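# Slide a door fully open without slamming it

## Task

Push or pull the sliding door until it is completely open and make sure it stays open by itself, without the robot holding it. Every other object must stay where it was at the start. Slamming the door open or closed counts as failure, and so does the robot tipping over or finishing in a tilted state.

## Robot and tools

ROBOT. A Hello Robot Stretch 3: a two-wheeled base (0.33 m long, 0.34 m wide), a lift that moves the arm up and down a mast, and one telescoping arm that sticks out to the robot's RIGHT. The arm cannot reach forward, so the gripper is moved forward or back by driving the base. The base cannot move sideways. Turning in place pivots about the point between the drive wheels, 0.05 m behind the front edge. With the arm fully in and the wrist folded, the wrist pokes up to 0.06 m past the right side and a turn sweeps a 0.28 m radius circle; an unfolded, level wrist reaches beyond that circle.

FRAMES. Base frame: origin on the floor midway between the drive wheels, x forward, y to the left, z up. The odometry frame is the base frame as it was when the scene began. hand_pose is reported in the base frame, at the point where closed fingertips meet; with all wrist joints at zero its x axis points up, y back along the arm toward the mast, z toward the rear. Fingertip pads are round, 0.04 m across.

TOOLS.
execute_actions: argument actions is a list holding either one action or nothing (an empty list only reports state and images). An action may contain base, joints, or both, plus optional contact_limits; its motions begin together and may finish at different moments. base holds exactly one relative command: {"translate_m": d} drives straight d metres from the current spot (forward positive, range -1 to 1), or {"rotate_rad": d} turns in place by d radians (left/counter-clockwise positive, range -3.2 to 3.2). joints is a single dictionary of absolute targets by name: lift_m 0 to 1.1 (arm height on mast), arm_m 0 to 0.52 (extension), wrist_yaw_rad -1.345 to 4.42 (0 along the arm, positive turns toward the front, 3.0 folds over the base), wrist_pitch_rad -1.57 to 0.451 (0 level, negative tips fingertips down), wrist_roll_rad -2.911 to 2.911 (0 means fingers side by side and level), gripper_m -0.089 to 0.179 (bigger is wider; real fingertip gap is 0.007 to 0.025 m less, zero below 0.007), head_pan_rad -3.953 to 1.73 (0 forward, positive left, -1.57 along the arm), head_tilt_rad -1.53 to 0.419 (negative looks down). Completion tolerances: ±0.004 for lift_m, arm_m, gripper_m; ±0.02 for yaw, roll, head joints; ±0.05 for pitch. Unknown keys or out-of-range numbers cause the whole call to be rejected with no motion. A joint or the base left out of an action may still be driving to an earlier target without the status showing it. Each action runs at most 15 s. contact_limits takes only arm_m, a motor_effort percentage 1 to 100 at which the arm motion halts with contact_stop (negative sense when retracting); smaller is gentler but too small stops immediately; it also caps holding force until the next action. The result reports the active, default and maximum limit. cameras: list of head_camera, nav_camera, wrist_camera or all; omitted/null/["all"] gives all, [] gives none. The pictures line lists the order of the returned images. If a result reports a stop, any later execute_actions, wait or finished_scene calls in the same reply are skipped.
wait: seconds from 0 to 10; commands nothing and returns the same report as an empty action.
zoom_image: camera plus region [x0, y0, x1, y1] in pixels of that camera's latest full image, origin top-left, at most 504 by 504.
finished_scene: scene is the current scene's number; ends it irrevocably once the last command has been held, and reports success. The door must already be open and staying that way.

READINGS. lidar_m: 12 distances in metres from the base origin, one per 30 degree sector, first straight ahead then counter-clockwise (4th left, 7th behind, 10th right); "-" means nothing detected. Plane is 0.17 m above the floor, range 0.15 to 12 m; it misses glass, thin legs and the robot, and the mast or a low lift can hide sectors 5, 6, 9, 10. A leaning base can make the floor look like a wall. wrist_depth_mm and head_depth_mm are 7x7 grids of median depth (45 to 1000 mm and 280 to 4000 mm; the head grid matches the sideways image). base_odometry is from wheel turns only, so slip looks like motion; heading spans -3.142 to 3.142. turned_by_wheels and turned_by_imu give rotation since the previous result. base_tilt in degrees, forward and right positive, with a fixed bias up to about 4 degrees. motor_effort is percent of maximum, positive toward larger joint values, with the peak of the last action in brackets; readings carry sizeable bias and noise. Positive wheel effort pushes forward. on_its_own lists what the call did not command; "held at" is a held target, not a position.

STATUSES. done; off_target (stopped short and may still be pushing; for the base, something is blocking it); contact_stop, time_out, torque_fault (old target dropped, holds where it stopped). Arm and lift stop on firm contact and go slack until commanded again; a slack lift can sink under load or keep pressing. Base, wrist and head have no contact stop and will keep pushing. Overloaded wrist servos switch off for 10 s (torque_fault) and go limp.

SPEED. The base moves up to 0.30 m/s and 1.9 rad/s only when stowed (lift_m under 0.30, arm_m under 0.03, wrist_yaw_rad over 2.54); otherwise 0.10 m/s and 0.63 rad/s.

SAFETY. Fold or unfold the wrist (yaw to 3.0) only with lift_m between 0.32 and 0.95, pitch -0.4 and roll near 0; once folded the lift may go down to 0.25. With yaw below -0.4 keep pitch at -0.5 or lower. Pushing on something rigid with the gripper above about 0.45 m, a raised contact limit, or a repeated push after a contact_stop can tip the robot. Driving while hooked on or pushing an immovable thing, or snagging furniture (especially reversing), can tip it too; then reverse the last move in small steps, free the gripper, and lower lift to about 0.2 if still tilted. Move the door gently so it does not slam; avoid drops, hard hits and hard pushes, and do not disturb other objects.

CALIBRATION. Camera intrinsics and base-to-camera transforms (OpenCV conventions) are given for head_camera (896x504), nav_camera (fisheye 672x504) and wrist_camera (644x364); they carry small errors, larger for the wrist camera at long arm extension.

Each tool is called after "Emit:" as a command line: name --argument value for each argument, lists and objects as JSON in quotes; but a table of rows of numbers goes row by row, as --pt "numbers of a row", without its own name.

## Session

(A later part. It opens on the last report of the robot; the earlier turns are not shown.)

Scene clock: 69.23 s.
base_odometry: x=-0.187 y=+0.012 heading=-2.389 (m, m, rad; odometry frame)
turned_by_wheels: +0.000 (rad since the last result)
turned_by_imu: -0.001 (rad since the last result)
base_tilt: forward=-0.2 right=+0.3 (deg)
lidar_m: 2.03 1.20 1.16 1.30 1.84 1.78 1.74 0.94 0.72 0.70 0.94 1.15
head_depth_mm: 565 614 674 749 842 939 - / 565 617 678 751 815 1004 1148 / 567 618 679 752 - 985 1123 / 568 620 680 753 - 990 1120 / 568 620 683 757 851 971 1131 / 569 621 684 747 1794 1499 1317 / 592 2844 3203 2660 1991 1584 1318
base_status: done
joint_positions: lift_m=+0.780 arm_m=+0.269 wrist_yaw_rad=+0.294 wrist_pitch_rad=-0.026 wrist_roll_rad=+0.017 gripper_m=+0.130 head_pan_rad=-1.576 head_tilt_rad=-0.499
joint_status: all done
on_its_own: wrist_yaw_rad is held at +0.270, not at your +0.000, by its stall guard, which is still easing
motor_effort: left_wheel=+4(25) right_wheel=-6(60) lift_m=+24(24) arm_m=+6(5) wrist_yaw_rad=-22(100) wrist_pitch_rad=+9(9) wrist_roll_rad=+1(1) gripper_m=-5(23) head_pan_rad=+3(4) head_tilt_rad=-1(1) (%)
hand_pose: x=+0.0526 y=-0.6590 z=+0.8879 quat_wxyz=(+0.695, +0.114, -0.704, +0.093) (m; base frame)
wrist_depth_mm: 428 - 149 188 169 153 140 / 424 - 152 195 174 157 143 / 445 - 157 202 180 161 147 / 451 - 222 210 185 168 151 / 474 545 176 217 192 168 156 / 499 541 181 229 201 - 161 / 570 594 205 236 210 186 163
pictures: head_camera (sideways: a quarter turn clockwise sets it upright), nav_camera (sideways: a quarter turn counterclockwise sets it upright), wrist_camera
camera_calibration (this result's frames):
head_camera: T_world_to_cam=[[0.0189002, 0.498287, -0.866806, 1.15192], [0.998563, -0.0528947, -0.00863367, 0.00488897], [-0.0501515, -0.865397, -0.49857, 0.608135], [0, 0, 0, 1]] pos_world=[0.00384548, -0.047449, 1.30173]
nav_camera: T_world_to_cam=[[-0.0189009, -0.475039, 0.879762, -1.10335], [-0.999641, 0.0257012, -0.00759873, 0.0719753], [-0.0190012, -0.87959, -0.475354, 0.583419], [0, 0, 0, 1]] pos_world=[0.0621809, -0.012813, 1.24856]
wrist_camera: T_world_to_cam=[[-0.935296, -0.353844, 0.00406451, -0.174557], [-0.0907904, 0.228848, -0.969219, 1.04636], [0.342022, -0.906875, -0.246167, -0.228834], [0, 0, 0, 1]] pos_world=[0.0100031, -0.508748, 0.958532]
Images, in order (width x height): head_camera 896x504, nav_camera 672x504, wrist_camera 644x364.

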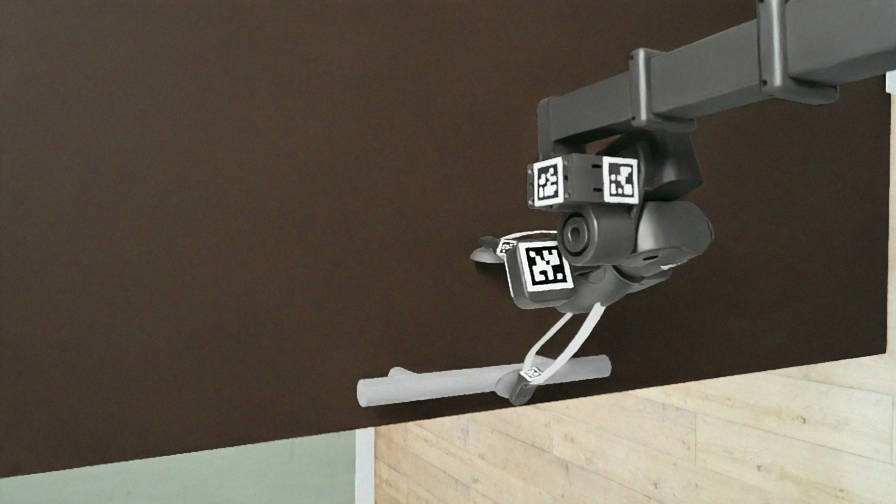

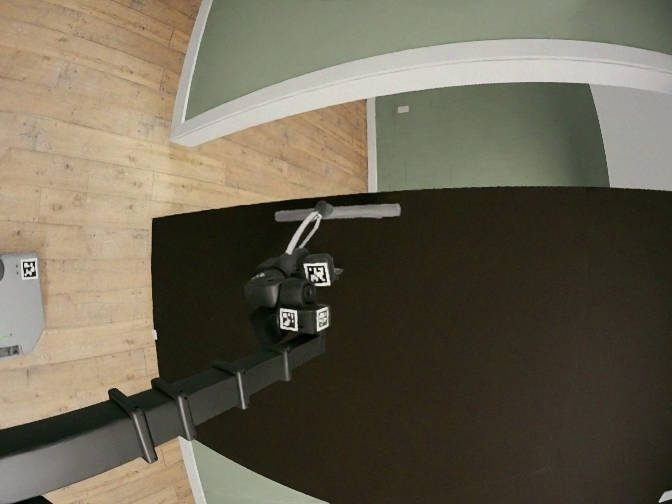

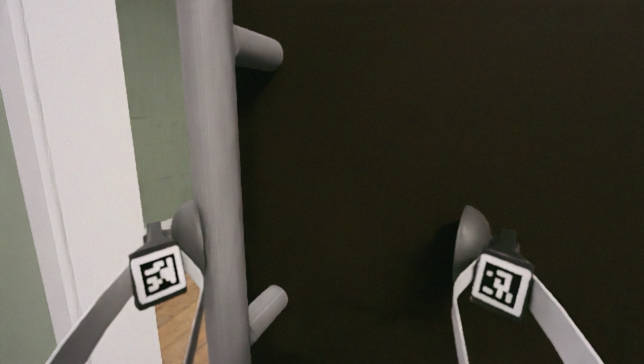

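Emit:
execute_actions --actions '[{"base":{"translate_m":0.05},"joints":{"arm_m":0.29,"wrist_yaw_rad":0.3}}]' --cameras '["wrist_camera"]'

Emit:
execute_actions --actions '[{"joints":{"gripper_m":0.0}}]' --cameras '["wrist_camera"]'

Emit:
execute_actions --actions '[{"base":{"translate_m":-0.2},"joints":{"arm_m":0.32,"wrist_yaw_rad":0.7}}]'

Scene clock: 80.03 s.
base_odometry: x=-0.224 y=-0.023 heading=-2.389 (m, m, rad; odometry frame)
turned_by_wheels: +0.000 (rad since the last result)
turned_by_imu: -0.049 (rad since the last result)
base_tilt: forward=-0.5 right=-0.3 (deg)
lidar_m: 2.00 1.20 1.14 1.31 1.84 1.84 1.78 0.99 0.73 0.70 0.92 1.10
head_depth_mm: 585 637 700 775 872 974 - / 583 636 698 775 838 1015 1170 / 582 635 695 770 - 1000 1143 / 579 632 693 765 - 997 1132 / 579 629 691 765 840 975 1124 / 576 627 687 740 1818 1553 1328 / 596 2780 3112 2716 2012 1609 1330
base_status: done
joint_positions: lift_m=+0.780 arm_m=+0.288 wrist_yaw_rad=+0.315 wrist_pitch_rad=-0.056 wrist_roll_rad=+0.014 gripper_m=+0.130 head_pan_rad=-1.576 head_tilt_rad=-0.499
joint_status: all done
on_its_own: arm_m is at rest, and its effort (+16) is outside its rest range (-14 to +14); wrist_yaw_rad is at rest, and its effort (-13) is outside its rest range (-12 to +12)
motor_effort: left_wheel=+2(12) right_wheel=+1(12) lift_m=+24(25) arm_m=+16(17) wrist_yaw_rad=-13(21) wrist_pitch_rad=+18(19) wrist_roll_rad=+2(2) gripper_m=-6(6) head_pan_rad=+4(3) head_tilt_rad=-1(2) (%)
hand_pose: x=+0.0573 y=-0.6753 z=+0.8801 quat_wxyz=(+0.697, +0.131, -0.699, +0.090) (m; base frame)
wrist_depth_mm: 425 - 133 175 159 145 134 / 429 - 136 182 165 151 138 / 430 - 142 189 170 154 142 / 438 - 150 200 177 160 146 / 450 541 155 207 185 163 151 / 466 528 162 216 192 - 156 / 527 603 192 226 201 179 158
pictures: wrist_camera
camera_calibration (this result's frames):
wrist_camera: T_world_to_cam=[[-0.927691, -0.373305, 0.00571519, -0.190914], [-0.107985, 0.253635, -0.961254, 1.05373], [0.357392, -0.892363, -0.275606, -0.212252], [0, 0, 0, 1]] pos_world=[0.0125352, -0.527937, 0.955491]
Images, in order (width x height): wrist_camera 644x364.

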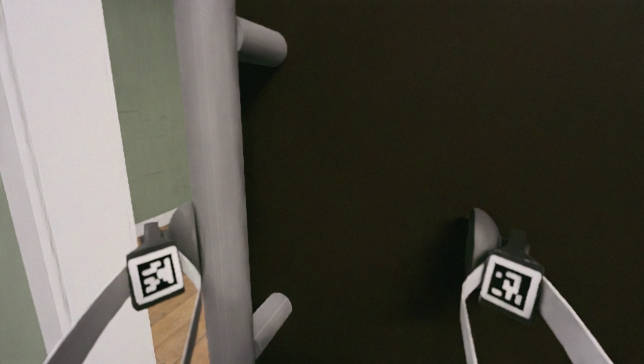

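Scene clock: 83.07 s.
base_odometry: x=-0.224 y=-0.023 heading=-2.389 (m, m, rad; odometry frame)
turned_by_wheels: +0.000 (rad since the last result)
turned_by_imu: +0.069 (rad since the last result)
base_tilt: forward=-0.1 right=+0.3 (deg)
lidar_m: 1.99 1.17 1.14 1.30 1.87 1.82 1.79 0.93 0.72 0.70 0.91 1.19
head_depth_mm: 563 613 676 747 837 927 - / 565 618 678 751 815 994 1145 / 567 619 682 757 - 987 1123 / 570 622 683 758 - 990 1141 / 572 625 684 729 886 1018 1229 / 2575 2878 3224 2644 1986 1579 1320 / 2671 2938 3191 2649 1982 1590 1293
base_status: not commanded
joint_positions: lift_m=+0.780 arm_m=+0.290 wrist_yaw_rad=+0.322 wrist_pitch_rad=-0.036 wrist_roll_rad=+0.013 gripper_m=+0.000 head_pan_rad=-1.576 head_tilt_rad=-0.500
joint_status: all done
on_its_own: wrist_yaw_rad is at rest, and its effort (-20) is outside its rest range (-12 to +12)
motor_effort: left_wheel=+3(44) right_wheel=-4(40) lift_m=+23(25) arm_m=+5(20) wrist_yaw_rad=-20(58) wrist_pitch_rad=+12(23) wrist_roll_rad=+2(3) gripper_m=-12(100) head_pan_rad=+4(3) head_tilt_rad=+1(1) (%)
hand_pose: x=+0.0593 y=-0.6766 z=+0.8852 quat_wxyz=(+0.696, +0.127, -0.700, +0.100) (m; base frame)
wrist_depth_mm: 377 448 - 105 152 139 126 / 396 456 - 109 159 142 130 / 415 456 - 115 165 147 133 / 466 481 - 119 171 152 136 / 504 495 - 123 174 158 141 / 556 491 - 130 177 163 145 / 599 506 - 177 195 168 149
pictures: wrist_camera
camera_calibration (this result's frames):
wrist_camera: T_world_to_cam=[[-0.924917, -0.380087, 0.00795027, -0.196306], [-0.104736, 0.234653, -0.96642, 1.05068], [0.365458, -0.894691, -0.256844, -0.231442], [0, 0, 0, 1]] pos_world=[0.0130594, -0.528227, 0.957511]
Images, in order (width x height): wrist_camera 644x364.

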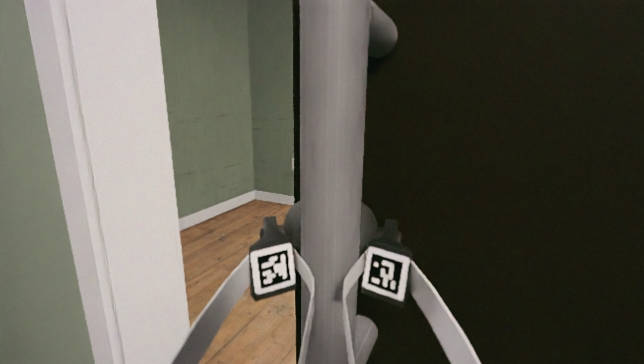

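Scene clock: 86.40 s.
base_odometry: x=-0.078 y=+0.114 heading=-2.389 (m, m, rad; odometry frame)
turned_by_wheels: +0.000 (rad since the last result)
turned_by_imu: -0.020 (rad since the last result)
base_tilt: forward=-0.1 right=+0.3 (deg)
lidar_m: 2.19 1.28 1.25 1.31 1.75 1.62 1.58 0.92 0.71 0.69 1.03 1.14
head_depth_mm: 554 605 664 737 825 917 - / 556 606 667 739 - 969 1132 / 556 608 668 736 - 949 1109 / 557 609 670 741 - 954 1114 / 559 609 671 734 868 959 1117 / 560 611 672 712 854 1456 1285 / 567 2755 3095 2650 1984 1590 1313
base_status: done
joint_positions: lift_m=+0.780 arm_m=+0.320 wrist_yaw_rad=+0.706 wrist_pitch_rad=-0.033 wrist_roll_rad=+0.015 gripper_m=+0.000 head_pan_rad=-1.576 head_tilt_rad=-0.500
joint_status: all done
motor_effort: left_wheel=+0(27) right_wheel=+4(70) lift_m=+24(24) arm_m=+1(11) wrist_yaw_rad=-6(49) wrist_pitch_rad=+11(13) wrist_roll_rad=+1(3) gripper_m=-11(14) head_pan_rad=+4(3) head_tilt_rad=+1(0) (%)
hand_pose: x=+0.1442 y=-0.6593 z=+0.8861 quat_wxyz=(+0.663, +0.257, -0.664, +0.231) (m; base frame)
wrist_depth_mm: - 658 - 107 136 126 107 / - 709 663 111 158 128 108 / - 789 685 115 163 133 110 / - 844 702 120 167 136 113 / - 945 711 125 165 139 115 / - - 714 129 165 142 118 / - - 816 154 182 144 120
pictures: head_camera (sideways: a quarter turn clockwise sets it upright), nav_camera (sideways: a quarter turn counterclockwise sets it upright), wrist_camera
camera_calibration (this result's frames):
head_camera: T_world_to_cam=[[0.0188368, 0.49949, -0.866115, 1.15102], [0.99857, -0.0527438, -0.00869994, 0.00497518], [-0.0500278, -0.864713, -0.499769, 0.609695], [0, 0, 0, 1]] pos_world=[0.00385208, -0.047449, 1.30166]
nav_camera: T_world_to_cam=[[-0.0188409, -0.47626, 0.879103, -1.10249], [-0.999644, 0.0255727, -0.00757013, 0.0719381], [-0.0188757, -0.878933, -0.476572, 0.585004], [0, 0, 0, 1]] pos_world=[0.062183, -0.0127313, 1.24854]
wrist_camera: T_world_to_cam=[[-0.715239, -0.698857, 0.00565653, -0.349563], [-0.180968, 0.177381, -0.967361, 1.03043], [0.675043, -0.692918, -0.253341, -0.161472], [0, 0, 0, 1]] pos_world=[0.0454539, -0.538959, 0.957864]
Images, in order (width x height): head_camera 896x504, nav_camera 672x504, wrist_camera 644x364.

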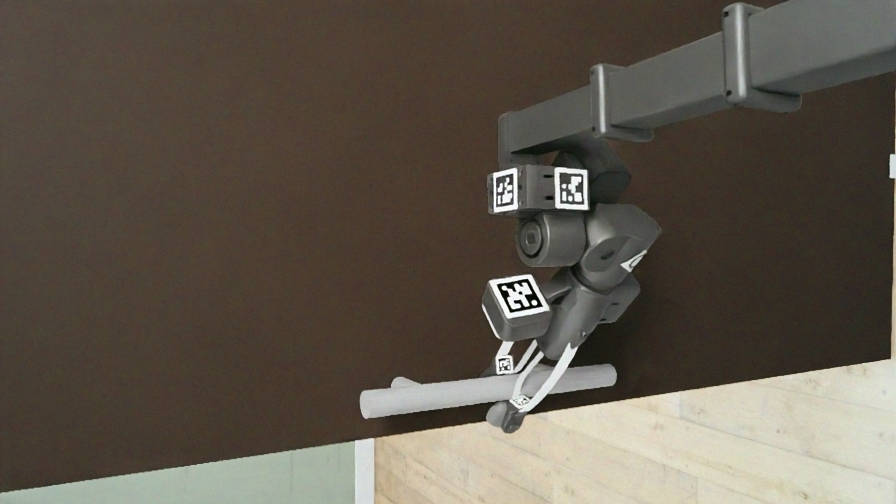

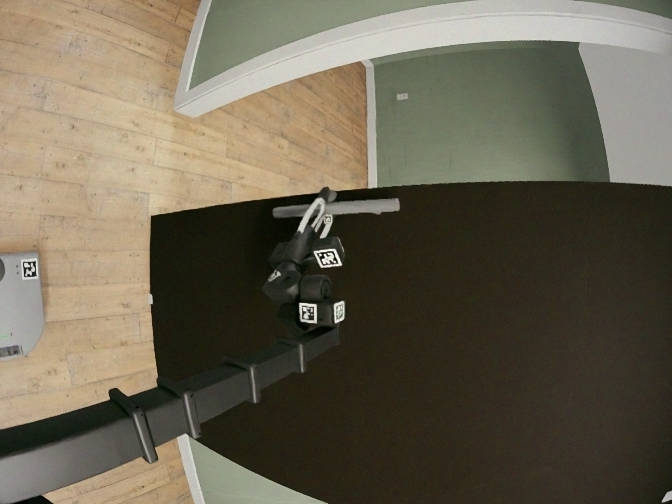

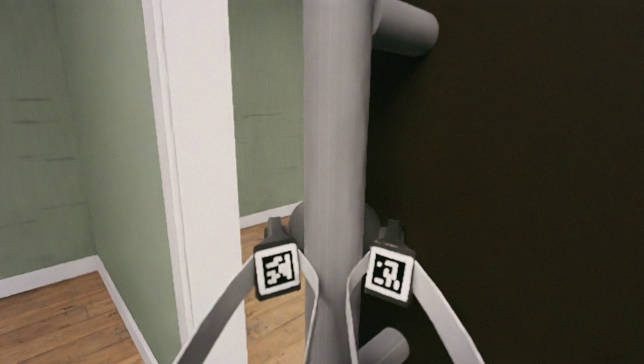

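Emit:
execute_actions --actions '[{"base":{"translate_m":-0.22},"joints":{"arm_m":0.35,"wrist_yaw_rad":0.9}}]' --cameras '["nav_camera"]'

Emit:
execute_actions --actions '[{"base":{"translate_m":-0.07}}]' --cameras '["nav_camera","head_camera"]'

Scene clock: 93.90 s.
base_odometry: x=+0.083 y=+0.265 heading=-2.389 (m, m, rad; odometry frame)
turned_by_wheels: +0.000 (rad since the last result)
turned_by_imu: -0.001 (rad since the last result)
base_tilt: forward=-0.1 right=+0.3 (deg)
lidar_m: 2.41 1.41 1.35 1.35 1.83 1.40 1.36 0.90 0.69 0.67 0.71 1.19
head_depth_mm: 541 592 649 720 809 904 - / 543 592 652 723 - 935 1104 / 544 594 654 712 845 929 1082 / 546 595 653 725 - 930 1084 / 546 596 656 717 862 934 1089 / 546 597 656 718 811 938 1223 / 549 598 659 2302 1907 1581 1313
base_status: done
joint_positions: lift_m=+0.780 arm_m=+0.350 wrist_yaw_rad=+0.959 wrist_pitch_rad=-0.030 wrist_roll_rad=+0.015 gripper_m=+0.000 head_pan_rad=-1.576 head_tilt_rad=-0.500
joint_status: wrist_yaw_rad off_target (ended at +0.959, target +0.900); the others done
on_its_own: wrist_yaw_rad is held at +0.951, not at your +0.900, by its stall guard, which is not easing now
motor_effort: left_wheel=+5(28) right_wheel=-8(71) lift_m=+23(23) arm_m=+3(3) wrist_yaw_rad=-7(50) wrist_pitch_rad=+10(12) wrist_roll_rad=+2(2) gripper_m=-10(15) head_pan_rad=+3(4) head_tilt_rad=+0(1) (%)
hand_pose: x=+0.1876 y=-0.6416 z=+0.8867 quat_wxyz=(+0.628, +0.338, -0.627, +0.314) (m; base frame)
wrist_depth_mm: - - 785 107 124 118 95 / - - 819 111 161 121 96 / - - 841 116 164 122 98 / - - 901 121 169 125 99 / - - - 125 163 127 100 / - - - 129 160 129 102 / - - - 184 180 131 103
pictures: nav_camera (sideways: a quarter turn counterclockwise sets it upright)
camera_calibration (this result's frames):
nav_camera: T_world_to_cam=[[-0.0188415, -0.476259, 0.879103, -1.10249], [-0.999644, 0.025574, -0.00757014, 0.0719381], [-0.0188769, -0.878933, -0.476572, 0.585003], [0, 0, 0, 1]] pos_world=[0.062183, -0.0127314, 1.24854]
Images, in order (width x height): nav_camera 672x504.

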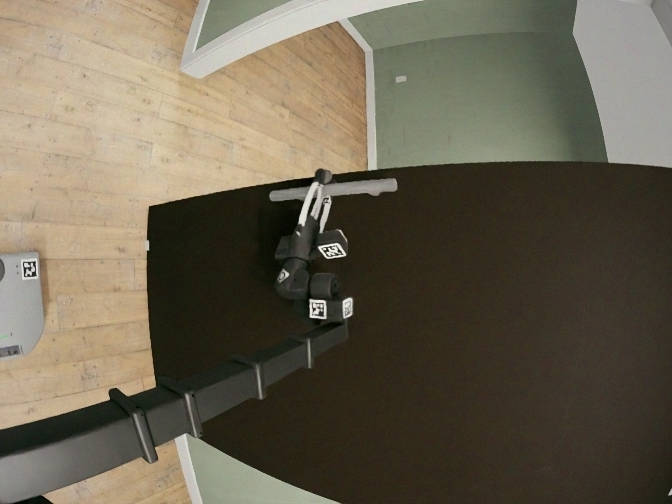

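Scene clock: 96.00 s.
base_odometry: x=+0.134 y=+0.312 heading=-2.389 (m, m, rad; odometry frame)
turned_by_wheels: +0.000 (rad since the last result)
turned_by_imu: -0.007 (rad since the last result)
base_tilt: forward=-0.2 right=+0.3 (deg)
lidar_m: 2.48 1.44 1.36 1.79 1.74 1.32 1.29 0.91 0.69 0.67 0.71 1.24
head_depth_mm: 540 588 648 719 807 900 - / 541 590 649 720 - 935 1100 / 542 591 650 709 840 926 1079 / 543 593 651 722 - 926 1082 / 544 593 653 712 859 928 1085 / 544 594 653 715 813 929 1172 / 545 595 654 757 1904 1589 1319
base_status: done
joint_positions: lift_m=+0.780 arm_m=+0.350 wrist_yaw_rad=+0.971 wrist_pitch_rad=-0.032 wrist_roll_rad=+0.015 gripper_m=+0.000 head_pan_rad=-1.576 head_tilt_rad=-0.500
joint_status: not commanded
on_its_own: wrist_yaw_rad is held at +0.951, not at your +0.900, by its stall guard, which is not easing now; wrist_yaw_rad is at rest, and its effort (-18) is outside its rest range (-12 to +12)
motor_effort: left_wheel=+0(31) right_wheel=+6(63) lift_m=+23(24) arm_m=+4(4) wrist_yaw_rad=-18(22) wrist_pitch_rad=+11(12) wrist_roll_rad=+1(2) gripper_m=-11(13) head_pan_rad=+2(3) head_tilt_rad=+0(1) (%)
hand_pose: x=+0.1893 y=-0.6389 z=+0.8862 quat_wxyz=(+0.626, +0.343, -0.624, +0.317) (m; base frame)
wrist_depth_mm: - - 858 106 123 116 93 / - - 914 111 159 119 95 / - - 944 115 163 121 96 / - - - 120 167 123 97 / - - - 123 161 125 99 / - - - 130 159 127 100 / - - - 227 179 129 101
pictures: head_camera (sideways: a quarter turn clockwise sets it upright), nav_camera (sideways: a quarter turn counterclockwise sets it upright)
camera_calibration (this result's frames):
head_camera: T_world_to_cam=[[0.0188366, 0.49949, -0.866115, 1.15102], [0.99857, -0.0527435, -0.00869995, 0.0049752], [-0.0500275, -0.864712, -0.49977, 0.609695], [0, 0, 0, 1]] pos_world=[0.0038521, -0.047449, 1.30166]
nav_camera: T_world_to_cam=[[-0.0188407, -0.47626, 0.879103, -1.10249], [-0.999644, 0.0255724, -0.00757013, 0.0719381], [-0.0188754, -0.878932, -0.476573, 0.585004], [0, 0, 0, 1]] pos_world=[0.062183, -0.0127312, 1.24854]
Images, in order (width x height): head_camera 896x504, nav_camera 672x504.

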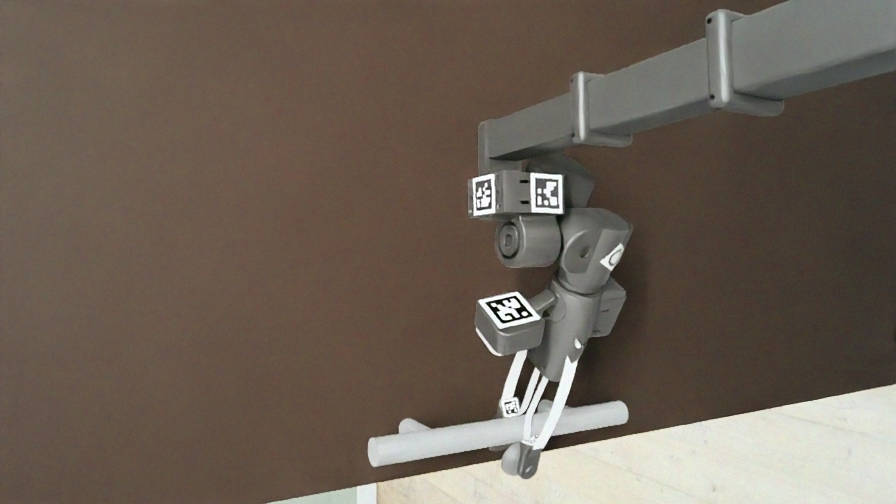

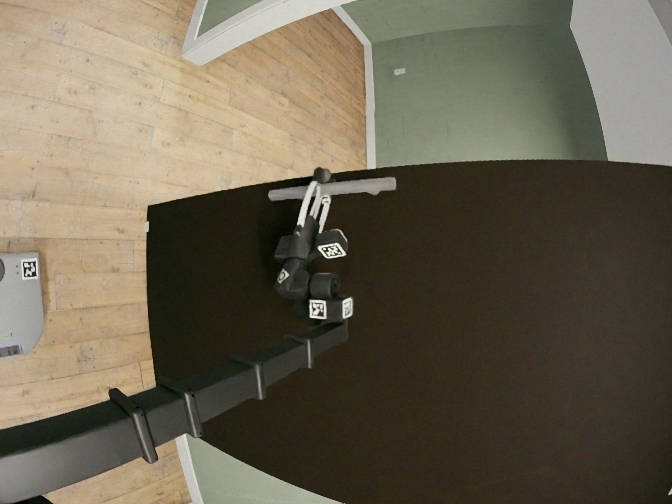

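Emit:
execute_actions --actions '[{"base":{"translate_m":-0.05}}]' --cameras '["nav_camera"]'

Emit:
execute_actions --actions '[{"base":{"translate_m":-0.04},"joints":{"head_tilt_rad":0}}]' --cameras '["nav_camera"]'

Scene clock: 101.43 s.
base_odometry: x=+0.170 y=+0.347 heading=-2.390 (m, m, rad; odometry frame)
turned_by_wheels: -0.001 (rad since the last result)
turned_by_imu: -0.007 (rad since the last result)
base_tilt: forward=-0.2 right=+0.3 (deg)
lidar_m: 2.53 1.47 1.38 1.80 1.69 1.27 1.24 0.91 0.69 0.67 0.70 1.28
head_depth_mm: 538 587 647 716 804 901 - / 539 589 646 717 - 930 1098 / 540 588 648 708 835 923 1073 / 540 590 648 720 - 924 1073 / 541 590 649 708 855 927 1079 / 541 591 650 714 808 924 1163 / 540 590 648 726 1918 1585 1320
base_status: done
joint_positions: lift_m=+0.780 arm_m=+0.350 wrist_yaw_rad=+0.999 wrist_pitch_rad=-0.032 wrist_roll_rad=+0.015 gripper_m=+0.000 head_pan_rad=-1.576 head_tilt_rad=-0.500
joint_status: not commanded
on_its_own: wrist_yaw_rad is held at +1.001, not at your +0.900, by its stall guard, which is not easing now; right_wheel is at rest, and its effort (+21) is outside its rest range (-18 to +18)
motor_effort: left_wheel=-6(29) right_wheel=+21(66) lift_m=+23(24) arm_m=+4(5) wrist_yaw_rad=+2(36) wrist_pitch_rad=+10(12) wrist_roll_rad=+2(1) gripper_m=-11(13) head_pan_rad=+3(4) head_tilt_rad=+0(1) (%)
hand_pose: x=+0.1934 y=-0.6327 z=+0.8864 quat_wxyz=(+0.622, +0.351, -0.620, +0.326) (m; base frame)
wrist_depth_mm: - - 891 106 122 117 93 / - - 963 110 161 119 94 / - - - 114 164 121 96 / - - - 120 169 124 97 / - - - 124 162 126 99 / - - - 129 159 128 100 / - - - - 179 129 101
pictures: nav_camera (sideways: a quarter turn counterclockwise sets it upright)
camera_calibration (this result's frames):
nav_camera: T_world_to_cam=[[-0.0188417, -0.476259, 0.879103, -1.10249], [-0.999644, 0.0255745, -0.00757016, 0.0719381], [-0.0188773, -0.878933, -0.476571, 0.585002], [0, 0, 0, 1]] pos_world=[0.062183, -0.0127315, 1.24854]
Images, in order (width x height): nav_camera 672x504.

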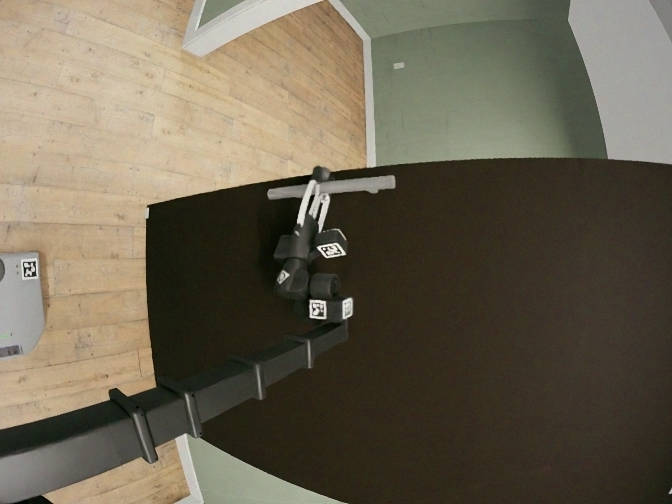

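Scene clock: 103.27 s.
base_odometry: x=+0.199 y=+0.374 heading=-2.388 (m, m, rad; odometry frame)
turned_by_wheels: +0.002 (rad since the last result)
turned_by_imu: +0.002 (rad since the last result)
base_tilt: forward=+1.2 right=+0.4 (deg)
lidar_m: 2.57 1.50 1.39 1.80 1.63 1.23 1.20 0.90 0.68 0.66 0.70 1.31
head_depth_mm: 608 612 618 623 625 629 633 / 609 614 618 622 627 631 635 / 611 615 620 622 627 632 636 / 613 616 619 623 628 633 637 / 612 616 621 626 630 633 637 / 614 618 622 626 630 635 638 / 614 618 624 627 632 634 639
base_status: done
joint_positions: lift_m=+0.780 arm_m=+0.350 wrist_yaw_rad=+1.015 wrist_pitch_rad=-0.011 wrist_roll_rad=+0.015 gripper_m=+0.000 head_pan_rad=-1.576 head_tilt_rad=-0.013
joint_status: all done
on_its_own: wrist_yaw_rad is held at +1.001, not at your +0.900, by its stall guard, which is not easing now; left_wheel is at rest, and its effort (+22) is outside its rest range (-18 to +18); right_wheel is at rest, and its effort (-55) is outside its rest range (-18 to +18); wrist_yaw_rad is at rest, and its effort (-13) is outside its rest range (-12 to +12)
motor_effort: left_wheel=+22(35) right_wheel=-55(75) lift_m=+24(24) arm_m=-1(4) wrist_yaw_rad=-13(16) wrist_pitch_rad=+4(11) wrist_roll_rad=+1(1) gripper_m=-12(14) head_pan_rad=+3(3) head_tilt_rad=+8(44) (%)
hand_pose: x=+0.1960 y=-0.6302 z=+0.8916 quat_wxyz=(+0.616, +0.350, -0.620, +0.337) (m; base frame)
wrist_depth_mm: - - 919 109 124 117 93 / - - 969 113 162 119 94 / - - - 118 166 121 95 / - - - 123 169 123 96 / - - - 126 163 125 97 / - - - 131 159 127 98 / - - - 189 179 128 100
pictures: nav_camera (sideways: a quarter turn counterclockwise sets it upright)
camera_calibration (this result's frames):
nav_camera: T_world_to_cam=[[-0.016537, -0.00938566, 0.999819, -1.26027], [-0.999673, 0.0196366, -0.0163502, 0.0833767], [-0.0194796, -0.999763, -0.00970733, -0.0226419], [0, 0, 0, 1]] pos_world=[0.0620674, -0.0361022, 1.26118]
Images, in order (width x height): nav_camera 672x504.

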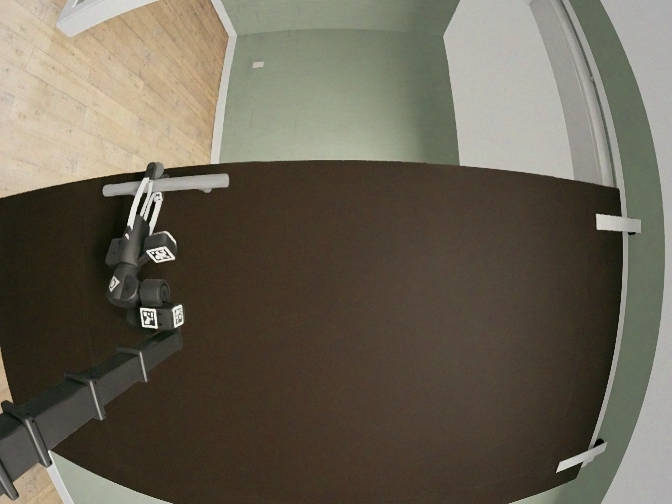

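The door has reached its end stop, so I'm releasing the handle.

Emit:
execute_actions --actions '[{"base":{"translate_m":0.01},"joints":{"gripper_m":0.09}}]' --cameras '[]'

Emit:
execute_actions --actions '[{"base":{"translate_m":-0.08},"joints":{"arm_m":0.2,"head_tilt_rad":-0.5}}]' --cameras '["nav_camera"]'

Scene clock: 108.77 s.
base_odometry: x=+0.192 y=+0.367 heading=-2.388 (m, m, rad; odometry frame)
turned_by_wheels: +0.000 (rad since the last result)
turned_by_imu: -0.001 (rad since the last result)
base_tilt: forward=-0.1 right=+0.4 (deg)
lidar_m: 2.56 1.50 1.39 1.79 1.64 1.24 1.21 0.90 0.68 0.67 0.70 1.31
head_depth_mm: 609 614 618 623 627 631 636 / 611 615 621 623 628 633 637 / 611 616 620 624 629 635 637 / 612 616 622 626 629 635 639 / 613 618 623 626 632 636 640 / 614 619 622 628 631 636 641 / 614 620 623 627 632 637 640
base_status: done
joint_positions: lift_m=+0.780 arm_m=+0.350 wrist_yaw_rad=+1.083 wrist_pitch_rad=-0.026 wrist_roll_rad=+0.015 gripper_m=+0.090 head_pan_rad=-1.575 head_tilt_rad=-0.012
joint_status: all done
on_its_own: wrist_yaw_rad is held at +1.065, not at your +0.900, by its stall guard, which is not easing now; wrist_yaw_rad is at rest, and its effort (-16) is outside its rest range (-12 to +12)
motor_effort: left_wheel=+3(37) right_wheel=-2(60) lift_m=+24(24) arm_m=+3(3) wrist_yaw_rad=-16(45) wrist_pitch_rad=+9(9) wrist_roll_rad=+1(2) gripper_m=+4(88) head_pan_rad=+3(3) head_tilt_rad=+8(9) (%)
hand_pose: x=+0.2043 y=-0.6146 z=+0.8879 quat_wxyz=(+0.606, +0.375, -0.606, +0.354) (m; base frame)
wrist_depth_mm: - - - 971 129 132 102 / - - - 951 161 133 104 / - - - - 172 136 105 / - - - - 185 138 106 / - - - - 210 140 107 / - - - - 210 136 108 / - - - - 182 151 109
pictures: none
No camera images: the call's "cameras" was empty. Leave "cameras" out to get every camera's image.

Scene clock: 111.13 s.
base_odometry: x=+0.250 y=+0.422 heading=-2.388 (m, m, rad; odometry frame)
turned_by_wheels: +0.000 (rad since the last result)
turned_by_imu: -0.001 (rad since the last result)
base_tilt: forward=-0.1 right=+0.3 (deg)
lidar_m: 2.64 1.56 1.42 1.80 1.53 1.16 1.13 0.99 0.68 0.66 0.70 1.37
head_depth_mm: 532 581 639 706 793 886 - / 534 584 638 707 782 - 1074 / 535 583 640 707 782 - 1057 / 535 585 640 709 793 - 1056 / 536 584 641 712 783 - 1057 / 535 585 642 711 795 950 1060 / 536 586 643 714 786 912 1230
base_status: done
joint_positions: lift_m=+0.780 arm_m=+0.200 wrist_yaw_rad=+1.066 wrist_pitch_rad=-0.024 wrist_roll_rad=+0.015 gripper_m=+0.090 head_pan_rad=-1.575 head_tilt_rad=-0.494
joint_status: all done
on_its_own: wrist_yaw_rad is held at +1.065, not at your +0.900, by its stall guard, which is not easing now
motor_effort: left_wheel=+1(4) right_wheel=+0(12) lift_m=+24(23) arm_m=-2(2) wrist_yaw_rad=-1(16) wrist_pitch_rad=+8(9) wrist_roll_rad=+1(1) gripper_m=+1(4) head_pan_rad=+2(3) head_tilt_rad=-4(42) (%)
hand_pose: x=+0.2023 y=-0.4689 z=+0.8882 quat_wxyz=(+0.609, +0.370, -0.609, +0.349) (m; base frame)
wrist_depth_mm: - - - - - 267 216 / - - - - - 273 219 / - - - - - 287 223 / - - - - - 289 225 / - - - - - 290 226 / - - - - - 275 231 / - - - - - 317 232
pictures: nav_camera (sideways: a quarter turn counterclockwise sets it upright)
camera_calibration (this result's frames):
nav_camera: T_world_to_cam=[[-0.0186884, -0.470322, 0.882297, -1.10665], [-0.999651, 0.0252594, -0.00770923, 0.0721193], [-0.0186604, -0.882133, -0.47063, 0.57727], [0, 0, 0, 1]] pos_world=[0.0621847, -0.0130763, 1.24863]
Images, in order (width x height): nav_camera 672x504.

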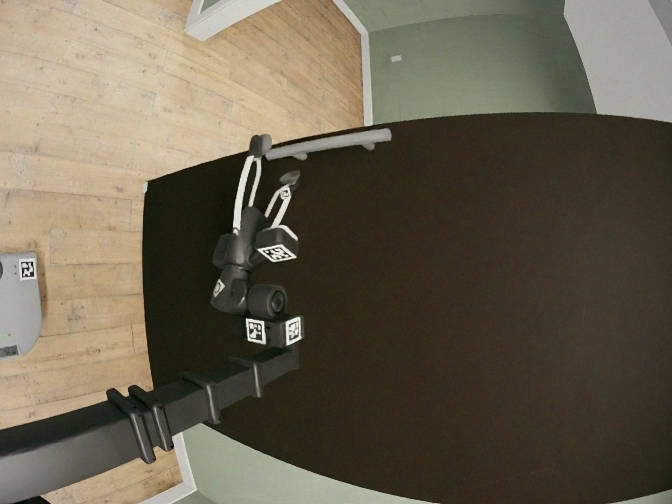

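Emit:
finished_scene --scene 1

The scene is finished: the task was done.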